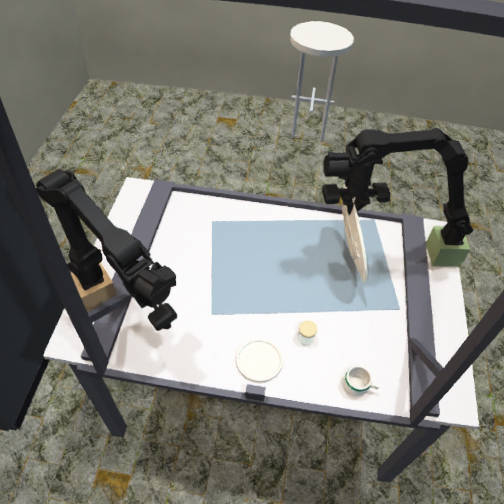

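Emit:
{"name": "execute_actions", "arguments": {
  "actions": [
    {"rows": [[0,0,0,0,0,0,1,0.005,-0.034,0.046,0.005,0,0,-0.82],[0,0,0,0,0,0,1,0.007,-0.034,0.046,0.01,0,0,-0.82],[0,0,0,0,0,0,1,0.009,-0.034,0.046,0.016,0,0,-0.82],[0,0,0,0,0,0,1,0.011,-0.034,0.046,0.021,0,0,-0.82],[0,0,0,0,0,0,1,0.013,-0.034,0.046,0.026,0,0,-0.82],[0,0,0,0,0,0,1,0.015,-0.034,0.046,0.031,0,0,-0.82],[0,0,0,0,0,0,1,0.017,-0.034,0.046,0.036,0,0,-0.82],[0,0,0,0,0,0,1,0.019,-0.034,0.046,0.042,0,0,-0.82],[0,0,0,0,0,0,1,0.021,-0.034,0.046,0.047,0,0,-0.82],[0,0,0,0,0,0,1,0.023,-0.034,0.046,0.052,0,0,-0.82],[0,0,0,0,0,0,1,0.025,-0.034,0.046,0.057,0,0,-0.82],[0,0,0,0,0,0,1,0.027,-0.034,0.046,0.062,0,0,-0.82],[0,0,0,0,0,0,1,0.029,-0.034,0.046,0.068,0,0,-0.82],[0,0,0,0,0,0,1,0.031,-0.034,0.046,0.073,0,0,-0.82],[0,0,0,0,0,0,1,0.033,-0.034,0.046,0.078,0,0,-0.82]], "steps": 15}
  ],
  "pictures": false
}}

Emit:
{"name": "execute_actions", "arguments": {
  "actions": [
    {"rows": [[0,0,0,0,0,0,1,0.013,-0.037,0.05,0.027,0,0,-0.82],[0,0,0,0,0,0,1,0.015,-0.037,0.05,0.032,0,0,-0.82],[0,0,0,0,0,0,1,0.017,-0.037,0.05,0.038,0,0,-0.82],[0,0,0,0,0,0,1,0.019,-0.037,0.05,0.043,0,0,-0.82],[0,0,0,0,0,0,1,0.021,-0.037,0.05,0.049,0,0,-0.82],[0,0,0,0,0,0,1,0.023,-0.037,0.05,0.054,0,0,-0.82],[0,0,0,0,0,0,1,0.025,-0.037,0.05,0.06,0,0,-0.82],[0,0,0,0,0,0,1,0.027,-0.037,0.05,0.065,0,0,-0.82],[0,0,0,0,0,0,1,0.029,-0.037,0.05,0.071,0,0,-0.82],[0,0,0,0,0,0,1,0.031,-0.037,0.05,0.076,0,0,-0.82],[0,0,0,0,0,0,1,0.033,-0.037,0.05,0.082,0,0,-0.82],[0,0,0,0,0,0,1,0.035,-0.037,0.05,0.087,0,0,-0.82],[0,0,0,0,0,0,1,0.037,-0.037,0.05,0.093,0,0,-0.82],[0,0,0,0,0,0,1,0.039,-0.037,0.05,0.098,0,0,-0.82],[0,0,0,0,0,0,1,0.041,-0.037,0.05,0.104,0,0,-0.82]], "steps": 15}
  ],
  "pictures": false
}}

Emit:
{"name": "execute_actions", "arguments": {
  "actions": [
    {"rows": [[0,0,0,0,0,0,1,0.013,-0.04,0.055,0.031,0,0,-0.82],[0,0,0,0,0,0,1,0.015,-0.04,0.055,0.036,0,0,-0.82],[0,0,0,0,0,0,1,0.017,-0.04,0.055,0.042,0,0,-0.82],[0,0,0,0,0,0,1,0.018,-0.04,0.055,0.047,0,0,-0.82],[0,0,0,0,0,0,1,0.018,-0.04,0.055,0.053,0,0,-0.82],[0,0,0,0,0,0,1,0.018,-0.04,0.055,0.058,0,0,-0.82],[0,0,0,0,0,0,1,0.018,-0.04,0.055,0.064,0,0,-0.82],[0,0,0,0,0,0,1,0.018,-0.04,0.055,0.069,0,0,-0.82],[0,0,0,0,0,0,1,0.018,-0.04,0.055,0.075,0,0,-0.82],[0,0,0,0,0,0,1,0.018,-0.04,0.055,0.08,0,0,-0.82],[0,0,0,0,0,0,1,0.018,-0.04,0.055,0.086,0,0,-0.82],[0,0,0,0,0,0,1,0.018,-0.04,0.055,0.091,0,0,-0.82],[0,0,0,0,0,0,1,0.018,-0.04,0.055,0.097,0,0,-0.82],[0,0,0,0,0,0,1,0.018,-0.04,0.055,0.102,0,0,-0.82],[0,0,0,0,0,0,1,0.018,-0.04,0.055,0.108,0,0,-0.82]], "steps": 15}
  ],
  "pictures": false
}}

Emit:
{"name": "execute_actions", "arguments": {
  "actions": [
    {"rows": [[0,0,0,0,0,0,1,0,-0.043,0.06,0.035,0,0,-0.82],[0,0,0,0,0,0,1,0,-0.043,0.06,0.04,0,0,-0.82],[0,0,0,0,0,0,1,0,-0.043,0.06,0.046,0,0,-0.82],[0,0,0,0,0,0,1,0,-0.043,0.06,0.051,0,0,-0.82],[0,0,0,0,0,0,1,0,-0.043,0.06,0.057,0,0,-0.82],[0,0,0,0,0,0,1,0,-0.043,0.06,0.062,0,0,-0.82],[0,0,0,0,0,0,1,0,-0.043,0.06,0.068,0,0,-0.82],[0,0,0,0,0,0,1,0,-0.043,0.06,0.073,0,0,-0.82],[0,0,0,0,0,0,1,0,-0.043,0.06,0.079,0,0,-0.82],[0,0,0,0,0,0,1,0,-0.043,0.06,0.084,0,0,-0.82],[0,0,0,0,0,0,1,0,-0.043,0.06,0.09,0,0,-0.82],[0,0,0,0,0,0,1,0,-0.043,0.06,0.095,0,0,-0.82],[0,0,0,0,0,0,1,0,-0.043,0.06,0.101,0,0,-0.82],[0,0,0,0,0,0,1,0,-0.043,0.06,0.106,0,0,-0.82],[0,0,0,0,0,0,1,0,-0.043,0.06,0.112,0,0,-0.82]], "steps": 15}
  ],
  "pictures": false
}}

Emit:
{"name": "execute_actions", "arguments": {
  "actions": [
    {"steps": 12}
  ]
}}

Scene clock: 477.77 s of 3974.00 s.
left_arm: end_effector_position=(-0.2820, +0.2751, +0.2163) grip_measured=+0.985 end_effector_quat_wxyz=(+0.688, +0.176, +0.612, -0.348) end_effector_velocity=(+0.005, +0.001, -0.001) end_effector_angular_velocity=(-0.009, -0.031, +0.022) | right_arm: end_effector_position=(+0.1009, -0.1642, +0.2850) grip_measured=-0.694 end_effector_quat_wxyz=(+0.693, -0.052, +0.707, +0.131) end_effector_velocity=(-0.032, +0.039, +0.005) end_effector_angular_velocity=(+0.204, +0.060, +0.059)
Joint positions: left_arm=[-1.314  1.458  1.048 -0.937 -0.146 -1.34   0.087] | right_arm=[ 0.097  1.948  1.874 -1.384 -0.006  1.567  0.005]
Joint velocities: left_arm=[-0.007 -0.002 -0.007 -0.007 -0.037 -0.022 -0.   ] | right_arm=[ 0.051 -0.002 -0.002  0.212 -0.007 -0.007 -0.   ]
Motor temperatures (°C, as the motors report them): left_arm=[25 30 35 28 23 25] | right_arm=[22 56 46 27 27 24]
Heat: left arm: hottest elbow 35 °C (+0.0 °C/min); right arm: hottest shoulder 56 °C (+5.0 °C/min). Fold the right arm in close to its base before you think long.
MOTOR HOT: still on. Now the hottest motor of the right arm, joint 2 (shoulder), reports 56 °C; a drive's own limit is 95 °C.
Steps of this call (steps 1 to 30: the robot went on to your last target; steps 31 to 90: nothing new was sent; then 29.83 s passed at rest; steps 91 to 105: all 15 steps of this action). Readings (joint positions):
91: left_arm=[-1.314 1.458 1.048 -0.937 -0.146 -1.340] | right_arm=[0.074 1.948 1.874 -1.479 -0.007 1.568]
92: left_arm=[-1.314 1.458 1.048 -0.937 -0.146 -1.340] | right_arm=[0.075 1.948 1.874 -1.478 -0.007 1.568]
94: left_arm=[-1.314 1.458 1.048 -0.937 -0.146 -1.340] | right_arm=[0.076 1.948 1.874 -1.470 -0.007 1.568]
98: left_arm=[-1.314 1.458 1.048 -0.937 -0.146 -1.340] | right_arm=[0.082 1.948 1.874 -1.437 -0.006 1.568]
105: the state above

Scene clock: 478.27 s of 3974.00 s.
left_arm: end_effector_position=(-0.2820, +0.2751, +0.2163) grip_measured=+0.985 end_effector_quat_wxyz=(+0.688, +0.176, +0.612, -0.348) end_effector_velocity=(+0.003, -0.003, +0.001) end_effector_angular_velocity=(-0.018, -0.009, +0.029) | right_arm: end_effector_position=(+0.0820, -0.1402, +0.2901) grip_measured=-0.694 end_effector_quat_wxyz=(+0.680, -0.016, +0.709, +0.186) end_effector_velocity=(-0.039, +0.045, +0.014) end_effector_angular_velocity=(+0.244, +0.081, +0.051)
Joint positions: left_arm=[-1.314  1.458  1.048 -0.937 -0.146 -1.34   0.087] | right_arm=[ 0.126  1.948  1.874 -1.253 -0.006  1.567  0.005]
Joint velocities: left_arm=[ 0.002 -0.002 -0.002  0.007 -0.022 -0.022 -0.   ] | right_arm=[ 0.056 -0.002 -0.002  0.256 -0.007  0.007 -0.   ]
Motor temperatures (°C, as the motors report them): left_arm=[25 30 35 28 23 25] | right_arm=[22 56 46 27 27 24]
Heat: left arm: hottest elbow 35 °C (+0.0 °C/min); right arm: hottest shoulder 56 °C (+5.1 °C/min). Fold the right arm in close to its base before you think long.
MOTOR HOT: still on. Now the hottest motor of the right arm, joint 2 (shoulder), reports 56 °C; a drive's own limit is 95 °C.
Steps of this call (steps 1 to 15: all 15 steps of this action). Readings (joint positions):
1: left_arm=[-1.314 1.458 1.048 -0.937 -0.146 -1.340] | right_arm=[0.098 1.948 1.874 -1.376 -0.006 1.567]
2: left_arm=[-1.314 1.458 1.048 -0.937 -0.146 -1.340] | right_arm=[0.101 1.948 1.874 -1.367 -0.006 1.567]
4: left_arm=[-1.314 1.458 1.048 -0.937 -0.146 -1.340] | right_arm=[0.105 1.948 1.874 -1.349 -0.006 1.567]
8: left_arm=[-1.314 1.458 1.048 -0.937 -0.146 -1.340] | right_arm=[0.113 1.948 1.874 -1.315 -0.006 1.567]
15: the state above

Scene clock: 478.77 s of 3974.00 s.
left_arm: end_effector_position=(-0.2820, +0.2751, +0.2163) grip_measured=+0.985 end_effector_quat_wxyz=(+0.688, +0.176, +0.612, -0.348) end_effector_velocity=(+0.001, +0.002, -0.000) end_effector_angular_velocity=(+0.002, -0.008, +0.006) | right_arm: end_effector_position=(+0.0677, -0.1162, +0.2987) grip_measured=-0.694 end_effector_quat_wxyz=(+0.665, +0.024, +0.708, +0.235) end_effector_velocity=(-0.015, +0.042, +0.020) end_effector_angular_velocity=(+0.218, +0.081, +0.026)
Joint positions: left_arm=[-1.314  1.458  1.048 -0.937 -0.146 -1.34   0.087] | right_arm=[ 0.142  1.948  1.874 -1.123 -0.006  1.567  0.005]
Joint velocities: left_arm=[-0.002 -0.002 -0.002 -0.007 -0.007 -0.007 -0.   ] | right_arm=[-0.002 -0.007 -0.002  0.227 -0.022 -0.022 -0.   ]
Motor temperatures (°C, as the motors report them): left_arm=[25 30 35 28 23 25] | right_arm=[22 56 46 27 27 24]
Heat: left arm: hottest elbow 35 °C (+0.0 °C/min); right arm: hottest shoulder 56 °C (+5.0 °C/min). Fold the right arm in close to its base before you think long.
MOTOR HOT: still on. Now the hottest motor of the right arm, joint 2 (shoulder), reports 56 °C; a drive's own limit is 95 °C.
Steps of this call (steps 1 to 15: all 15 steps of this action). Readings (joint positions):
1: left_arm=[-1.314 1.458 1.048 -0.937 -0.146 -1.340] | right_arm=[0.128 1.948 1.874 -1.244 -0.006 1.567]
2: left_arm=[-1.314 1.458 1.048 -0.937 -0.146 -1.340] | right_arm=[0.130 1.948 1.874 -1.235 -0.006 1.567]
4: left_arm=[-1.314 1.458 1.048 -0.937 -0.146 -1.340] | right_arm=[0.134 1.948 1.874 -1.219 -0.006 1.567]
8: left_arm=[-1.314 1.458 1.048 -0.937 -0.146 -1.340] | right_arm=[0.140 1.948 1.874 -1.186 -0.006 1.567]
15: the state above

Scene clock: 479.27 s of 3974.00 s.
left_arm: end_effector_position=(-0.2820, +0.2751, +0.2163) grip_measured=+0.985 end_effector_quat_wxyz=(+0.688, +0.176, +0.612, -0.348) end_effector_velocity=(+0.002, +0.003, -0.000) end_effector_angular_velocity=(+0.002, -0.008, +0.006) | right_arm: end_effector_position=(+0.0602, -0.0920, +0.3106) grip_measured=-0.694 end_effector_quat_wxyz=(+0.649, +0.069, +0.705, +0.278) end_effector_velocity=(-0.013, +0.044, +0.026) end_effector_angular_velocity=(+0.230, +0.074, +0.008)
Joint positions: left_arm=[-1.314  1.458  1.048 -0.937 -0.146 -1.34   0.087] | right_arm=[ 0.142  1.948  1.874 -0.994 -0.006  1.567  0.005]
Joint velocities: left_arm=[-0.002 -0.007 -0.007 -0.007 -0.007 -0.007 -0.   ] | right_arm=[-0.002 -0.002 -0.002  0.242 -0.007 -0.007  0.   ]
Motor temperatures (°C, as the motors report them): left_arm=[25 30 35 28 23 25] | right_arm=[22 56 46 27 27 24]
Heat: left arm: hottest elbow 35 °C (+0.0 °C/min); right arm: hottest shoulder 56 °C (+5.1 °C/min). Fold the right arm in close to its base before you think long.
MOTOR HOT: still on. Now the hottest motor of the right arm, joint 2 (shoulder), reports 56 °C; a drive's own limit is 95 °C.
Steps of this call (steps 1 to 15: all 15 steps of this action). Readings (joint positions):
1: left_arm=[-1.314 1.458 1.048 -0.937 -0.146 -1.340] | right_arm=[0.142 1.948 1.874 -1.115 -0.006 1.567]
2: left_arm=[-1.314 1.458 1.048 -0.937 -0.146 -1.340] | right_arm=[0.142 1.948 1.874 -1.107 -0.006 1.567]
4: left_arm=[-1.314 1.458 1.048 -0.937 -0.146 -1.340] | right_arm=[0.142 1.948 1.874 -1.090 -0.006 1.567]
8: left_arm=[-1.314 1.458 1.048 -0.937 -0.146 -1.340] | right_arm=[0.142 1.948 1.874 -1.056 -0.006 1.567]
15: the state above

Scene clock: 479.67 s of 3974.00 s.
left_arm: end_effector_position=(-0.2820, +0.2751, +0.2163) grip_measured=+0.985 end_effector_quat_wxyz=(+0.688, +0.176, +0.612, -0.348) end_effector_velocity=(+0.001, +0.002, -0.000) end_effector_angular_velocity=(+0.002, -0.008, +0.006) | right_arm: end_effector_position=(+0.0585, -0.0865, +0.3139) grip_measured=-0.694 end_effector_quat_wxyz=(+0.645, +0.080, +0.704, +0.288) end_effector_velocity=(+0.003, -0.002, +0.002) end_effector_angular_velocity=(+0.005, -0.024, +0.025)
Joint positions: left_arm=[-1.314  1.458  1.048 -0.937 -0.146 -1.34   0.087] | right_arm=[ 0.142  1.948  1.874 -0.964 -0.006  1.567  0.005]
Joint velocities: left_arm=[-0.002 -0.002 -0.002 -0.007 -0.007 -0.007 -0.   ] | right_arm=[-0.002 -0.007 -0.002 -0.007  0.007 -0.037 -0.   ]
Motor temperatures (°C, as the motors report them): left_arm=[25 30 35 28 23 25] | right_arm=[22 56 46 27 27 24]
Heat: left arm: hottest elbow 35 °C (+0.0 °C/min); right arm: hottest shoulder 56 °C (+5.0 °C/min). Fold the right arm in close to its base before you think long.
MOTOR HOT: still on. Now the hottest motor of the right arm, joint 2 (shoulder), reports 56 °C; a drive's own limit is 95 °C.
Steps of this call (steps 1 to 12: the robot went on to your last target). Readings (joint positions):
1: left_arm=[-1.314 1.458 1.048 -0.937 -0.146 -1.340] | right_arm=[0.142 1.948 1.874 -0.986 -0.006 1.567]
2: left_arm=[-1.314 1.458 1.048 -0.937 -0.146 -1.340] | right_arm=[0.142 1.948 1.874 -0.979 -0.006 1.567]
4: left_arm=[-1.314 1.458 1.048 -0.937 -0.146 -1.340] | right_arm=[0.142 1.948 1.874 -0.969 -0.006 1.567]
8: left_arm=[-1.314 1.458 1.048 -0.937 -0.146 -1.340] | right_arm=[0.142 1.948 1.874 -0.964 -0.006 1.567]
12: the state above

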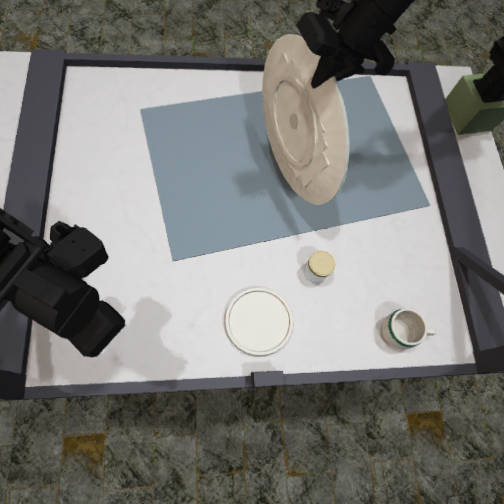

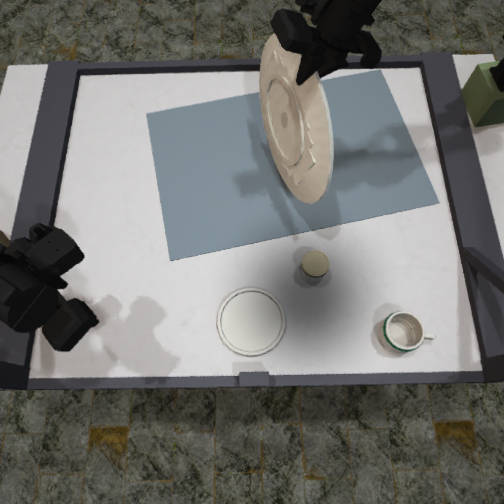

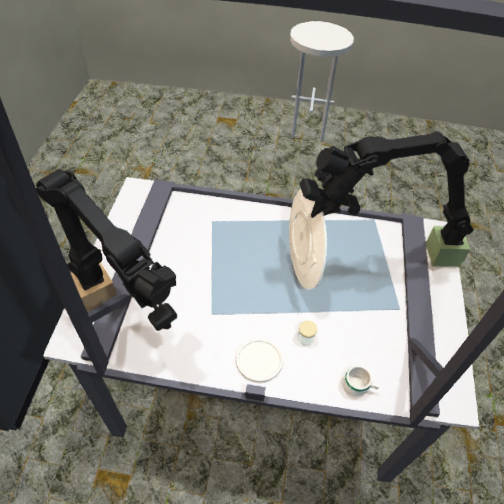

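Emit:
{"name": "execute_actions", "arguments": {
  "actions": [
    {"rows": [[0,0,0,0,0,0,1,0,-0.037,0.064,0.021,0,0,-0.82],[0,0,0,0,0,0,1,0,-0.033,0.066,0.023,0,0,-0.82],[0,0,0,0,0,0,1,0,-0.029,0.068,0.025,0,0,-0.82],[0,0,0,0,0,0,1,0,-0.025,0.07,0.027,0,0,-0.82],[0,0,0,0,0,0,1,0,-0.021,0.071,0.029,0,0,-0.82],[0,0,0,0,0,0,1,0,-0.017,0.072,0.031,0,0,-0.82],[0,0,0,0,0,0,1,0,-0.013,0.073,0.033,0,0,-0.82],[0,0,0,0,0,0,1,0,-0.009,0.074,0.035,0,0,-0.82],[0,0,0,0,0,0,1,0,-0.005,0.075,0.037,0,0,-0.82],[0,0,0,0,0,0,1,0,-0.001,0.076,0.039,0,0,-0.82],[0,0,0,0,0,0,1,0,0.003,0.077,0.041,0,0,-0.82],[0,0,0,0,0,0,1,0,0.007,0.078,0.043,0,0,-0.82],[0,0,0,0,0,0,1,0,0.011,0.079,0.045,0,0,-0.82],[0,0,0,0,0,0,1,0,0.015,0.08,0.047,0,0,-0.82],[0,0,0,0,0,0,1,0,0.019,0.081,0.049,0,0,-0.82]], "steps": 15}
  ],
  "pictures": false
}}

Emit:
{"name": "execute_actions", "arguments": {
  "actions": [
    {"rows": [[0,0,0,0,0,0,1,0,-0.021,0.071,0.028,0,0,-0.82],[0,0,0,0,0,0,1,0,-0.017,0.072,0.03,0,0,-0.82],[0,0,0,0,0,0,1,0,-0.013,0.073,0.032,0,0,-0.82],[0,0,0,0,0,0,1,0,-0.009,0.074,0.034,0,0,-0.82],[0,0,0,0,0,0,1,0,-0.005,0.075,0.036,0,0,-0.82],[0,0,0,0,0,0,1,0,-0.001,0.076,0.038,0,0,-0.82],[0,0,0,0,0,0,1,0,0.003,0.077,0.04,0,0,-0.82],[0,0,0,0,0,0,1,0,0.007,0.078,0.042,0,0,-0.82],[0,0,0,0,0,0,1,0,0.011,0.079,0.044,0,0,-0.82],[0,0,0,0,0,0,1,0,0.015,0.08,0.046,0,0,-0.82],[0,0,0,0,0,0,1,0,0.019,0.081,0.048,0,0,-0.82],[0,0,0,0,0,0,1,0,0.023,0.082,0.05,0,0,-0.82],[0,0,0,0,0,0,1,0,0.027,0.083,0.052,0,0,-0.82],[0,0,0,0,0,0,1,0,0.031,0.084,0.054,0,0,-0.82],[0,0,0,0,0,0,1,0,0.035,0.085,0.056,0,0,-0.82]], "steps": 15}
  ],
  "pictures": false
}}

Emit:
{"name": "execute_actions", "arguments": {
  "actions": [
    {"rows": [[0,0,0,0,0,0,1,0,-0.023,0.071,0.028,0,0,-0.82],[0,0,0,0,0,0,1,0,-0.019,0.072,0.03,0,0,-0.82],[0,0,0,0,0,0,1,0,-0.015,0.073,0.032,0,0,-0.82],[0,0,0,0,0,0,1,0,-0.011,0.074,0.034,0,0,-0.82],[0,0,0,0,0,0,1,0,-0.007,0.075,0.036,0,0,-0.82],[0,0,0,0,0,0,1,0,-0.003,0.076,0.038,0,0,-0.82],[0,0,0,0,0,0,1,0,0.001,0.077,0.04,0,0,-0.82],[0,0,0,0,0,0,1,0,0.005,0.078,0.042,0,0,-0.82],[0,0,0,0,0,0,1,0,0.009,0.079,0.044,0,0,-0.82],[0,0,0,0,0,0,1,0,0.013,0.08,0.046,0,0,-0.82],[0,0,0,0,0,0,1,0,0.017,0.081,0.048,0,0,-0.82],[0,0,0,0,0,0,1,0,0.021,0.082,0.05,0,0,-0.82],[0,0,0,0,0,0,1,0,0.025,0.083,0.052,0,0,-0.82],[0,0,0,0,0,0,1,0,0.029,0.084,0.054,0,0,-0.82],[0,0,0,0,0,0,1,0,0.033,0.085,0.056,0,0,-0.82]], "steps": 15}
  ],
  "pictures": false
}}

Emit:
{"name": "execute_actions", "arguments": {
  "actions": [
    {"steps": 15}
  ]
}}

Scene clock: 498.77 s of 3974.00 s.
left_arm: end_effector_position=(-0.2820, +0.2751, +0.2163) grip_measured=+0.985 end_effector_quat_wxyz=(+0.688, +0.176, +0.612, -0.348) end_effector_velocity=(+0.001, +0.002, -0.002) end_effector_angular_velocity=(+0.007, -0.014, -0.008) | right_arm: end_effector_position=(+0.0548, -0.0746, +0.3009) grip_measured=-0.694 end_effector_quat_wxyz=(+0.644, +0.081, +0.704, +0.289) end_effector_velocity=(-0.006, +0.021, -0.048) end_effector_angular_velocity=(-0.061, -0.008, -0.005)
Joint positions: left_arm=[-1.314  1.458  1.048 -0.937 -0.146 -1.34   0.087] | right_arm=[ 0.142  1.99   1.88  -0.923 -0.006  1.567  0.005]
Joint velocities: left_arm=[-0.002  0.002 -0.002 -0.007 -0.007  0.007 -0.   ] | right_arm=[-0.002  0.125  0.012  0.051 -0.007  0.007 -0.   ]
Motor temperatures (°C, as the motors report them): left_arm=[25 31 35 28 23 25] | right_arm=[22 62 51 34 27 24]
Heat: left arm: hottest elbow 35 °C (+0.0 °C/min); right arm: hottest shoulder 62 °C (+9.1 °C/min). Fold the right arm in close to its base before you think long.
MOTOR HOT: still on. Now the hottest motor of the right arm, joint 2 (shoulder), reports 62 °C; a drive's own limit is 95 °C.
Steps of this call (steps 1 to 30: the robot went on to your last target; steps 31 to 90: nothing new was sent; then 15.60 s passed at rest; steps 91 to 105: all 15 steps of this action). Readings (joint positions):
91: left_arm=[-1.314 1.458 1.048 -0.937 -0.146 -1.340] | right_arm=[0.142 1.948 1.874 -0.959 -0.006 1.567]
92: left_arm=[-1.314 1.458 1.048 -0.937 -0.146 -1.340] | right_arm=[0.142 1.948 1.874 -0.959 -0.006 1.567]
94: left_arm=[-1.314 1.458 1.048 -0.937 -0.146 -1.340] | right_arm=[0.142 1.950 1.874 -0.957 -0.006 1.567]
98: left_arm=[-1.314 1.458 1.048 -0.937 -0.146 -1.340] | right_arm=[0.142 1.961 1.875 -0.944 -0.006 1.567]
105: the state above

Scene clock: 499.27 s of 3974.00 s.
left_arm: end_effector_position=(-0.2820, +0.2751, +0.2163) grip_measured=+0.985 end_effector_quat_wxyz=(+0.688, +0.176, +0.612, -0.348) end_effector_velocity=(+0.003, +0.001, +0.001) end_effector_angular_velocity=(-0.009, -0.018, +0.009) | right_arm: end_effector_position=(+0.0500, -0.0593, +0.2829) grip_measured=-0.694 end_effector_quat_wxyz=(+0.643, +0.083, +0.703, +0.291) end_effector_velocity=(-0.009, +0.028, -0.033) end_effector_angular_velocity=(+0.009, +0.013, -0.005)
Joint positions: left_arm=[-1.314  1.458  1.048 -0.937 -0.146 -1.34   0.087] | right_arm=[ 0.142  2.048  1.89  -0.87  -0.006  1.567  0.005]
Joint velocities: left_arm=[-0.002 -0.007 -0.002 -0.007 -0.022 -0.007 -0.   ] | right_arm=[-0.002  0.11   0.027  0.095 -0.007  0.007 -0.   ]
Motor temperatures (°C, as the motors report them): left_arm=[25 31 35 28 23 25] | right_arm=[22 62 51 35 27 24]
Heat: left arm: hottest elbow 35 °C (+0.0 °C/min); right arm: hottest shoulder 62 °C (+9.1 °C/min). Fold the right arm in close to its base before you think long.
MOTOR HOT: still on. Now the hottest motor of the right arm, joint 2 (shoulder), reports 62 °C; a drive's own limit is 95 °C.
Steps of this call (steps 1 to 15: all 15 steps of this action). Readings (joint positions):
1: left_arm=[-1.314 1.458 1.048 -0.937 -0.146 -1.340] | right_arm=[0.142 1.994 1.880 -0.920 -0.006 1.567]
2: left_arm=[-1.314 1.458 1.048 -0.937 -0.146 -1.340] | right_arm=[0.142 1.998 1.880 -0.915 -0.006 1.567]
4: left_arm=[-1.314 1.458 1.048 -0.937 -0.146 -1.340] | right_arm=[0.142 2.006 1.881 -0.908 -0.006 1.567]
8: left_arm=[-1.314 1.458 1.048 -0.937 -0.146 -1.340] | right_arm=[0.142 2.021 1.883 -0.894 -0.006 1.567]
15: the state above

Scene clock: 499.77 s of 3974.00 s.
left_arm: end_effector_position=(-0.2820, +0.2751, +0.2163) grip_measured=+0.985 end_effector_quat_wxyz=(+0.688, +0.176, +0.612, -0.348) end_effector_velocity=(-0.001, +0.002, +0.001) end_effector_angular_velocity=(+0.006, +0.003, -0.011) | right_arm: end_effector_position=(+0.0459, -0.0451, +0.2668) grip_measured=-0.694 end_effector_quat_wxyz=(+0.642, +0.087, +0.703, +0.294) end_effector_velocity=(-0.005, +0.026, +0.007) end_effector_angular_velocity=(+0.085, +0.032, -0.025)
Joint positions: left_arm=[-1.314  1.458  1.048 -0.937 -0.146 -1.34   0.087] | right_arm=[ 0.141  2.102  1.902 -0.819 -0.006  1.567  0.005]
Joint velocities: left_arm=[-0.002 -0.002  0.002 -0.007  0.007  0.007 -0.   ] | right_arm=[-0.002  0.042  0.051  0.081  0.007  0.022 -0.   ]
Motor temperatures (°C, as the motors report them): left_arm=[25 31 36 28 23 25] | right_arm=[22 62 51 35 27 24]
Heat: left arm: hottest elbow 36 °C (+1.0 °C/min); right arm: hottest shoulder 62 °C (+9.1 °C/min). Fold the right arm in close to its base before you think long.
MOTOR HOT: still on. Now the hottest motor of the right arm, joint 2 (shoulder), reports 62 °C; a drive's own limit is 95 °C.
Steps of this call (steps 1 to 15: all 15 steps of this action). Readings (joint positions):
1: left_arm=[-1.314 1.458 1.048 -0.937 -0.146 -1.340] | right_arm=[0.142 2.052 1.890 -0.866 -0.006 1.567]
2: left_arm=[-1.314 1.458 1.048 -0.937 -0.146 -1.340] | right_arm=[0.142 2.055 1.891 -0.862 -0.006 1.567]
4: left_arm=[-1.314 1.458 1.048 -0.937 -0.146 -1.340] | right_arm=[0.142 2.063 1.891 -0.855 -0.006 1.567]
8: left_arm=[-1.314 1.458 1.048 -0.937 -0.146 -1.340] | right_arm=[0.142 2.078 1.894 -0.841 -0.006 1.567]
15: the state above

Scene clock: 500.27 s of 3974.00 s.
left_arm: end_effector_position=(-0.2820, +0.2751, +0.2163) grip_measured=+0.985 end_effector_quat_wxyz=(+0.688, +0.176, +0.612, -0.348) end_effector_velocity=(+0.005, +0.003, -0.001) end_effector_angular_velocity=(+0.008, -0.032, -0.005) | right_arm: end_effector_position=(+0.0447, -0.0402, +0.2650) grip_measured=-0.694 end_effector_quat_wxyz=(+0.641, +0.091, +0.702, +0.297) end_effector_velocity=(-0.000, +0.002, +0.001) end_effector_angular_velocity=(+0.004, +0.012, -0.005)
Joint positions: left_arm=[-1.314  1.458  1.048 -0.937 -0.146 -1.34   0.087] | right_arm=[ 0.141  2.114  1.91  -0.802 -0.005  1.567  0.005]
Joint velocities: left_arm=[-0.002 -0.002 -0.002 -0.022 -0.022  0.007 -0.   ] | right_arm=[-0.002  0.002  0.002  0.007 -0.007  0.007 -0.   ]
Motor temperatures (°C, as the motors report them): left_arm=[25 31 36 28 23 25] | right_arm=[22 62 51 35 27 24]
Heat: left arm: hottest elbow 36 °C (+1.0 °C/min); right arm: hottest shoulder 62 °C (+9.1 °C/min). Fold the right arm in close to its base before you think long.
MOTOR HOT: still on. Now the hottest motor of the right arm, joint 2 (shoulder), reports 62 °C; a drive's own limit is 95 °C.
Steps of this call (steps 1 to 15: the robot went on to your last target). Readings (joint positions):
1: left_arm=[-1.314 1.458 1.048 -0.937 -0.146 -1.340] | right_arm=[0.141 2.103 1.904 -0.815 -0.006 1.567]
2: left_arm=[-1.314 1.458 1.048 -0.937 -0.146 -1.340] | right_arm=[0.141 2.106 1.905 -0.810 -0.006 1.567]
4: left_arm=[-1.314 1.458 1.048 -0.937 -0.146 -1.340] | right_arm=[0.141 2.111 1.907 -0.802 -0.006 1.567]
8: left_arm=[-1.314 1.458 1.048 -0.937 -0.146 -1.340] | right_arm=[0.141 2.113 1.909 -0.802 -0.006 1.567]
15: the state above

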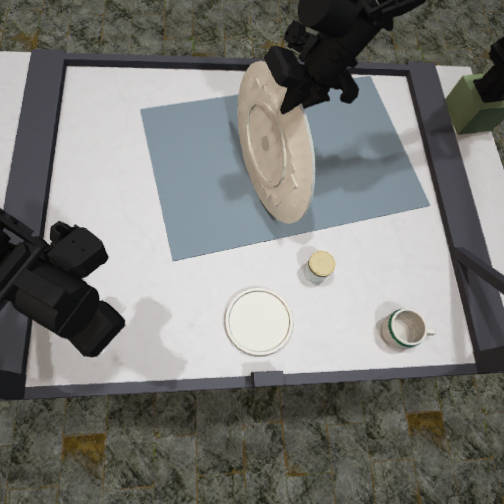

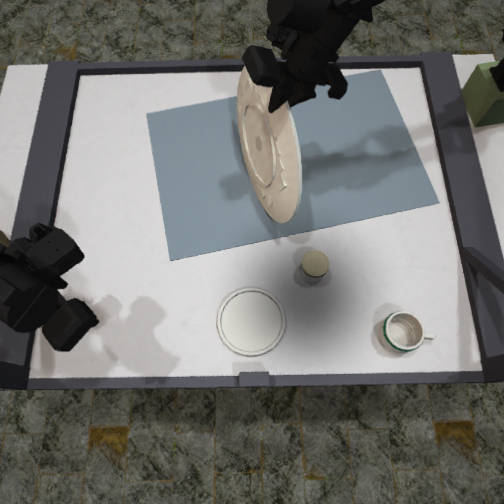

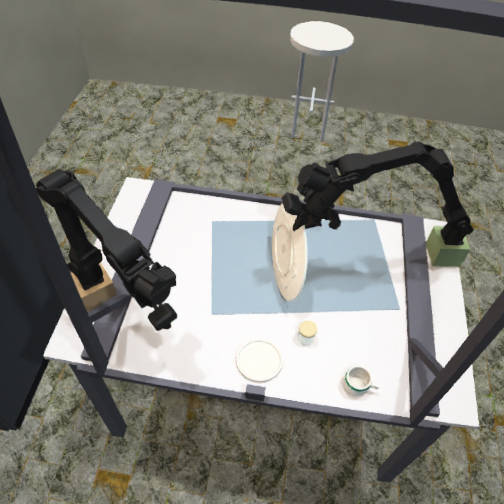

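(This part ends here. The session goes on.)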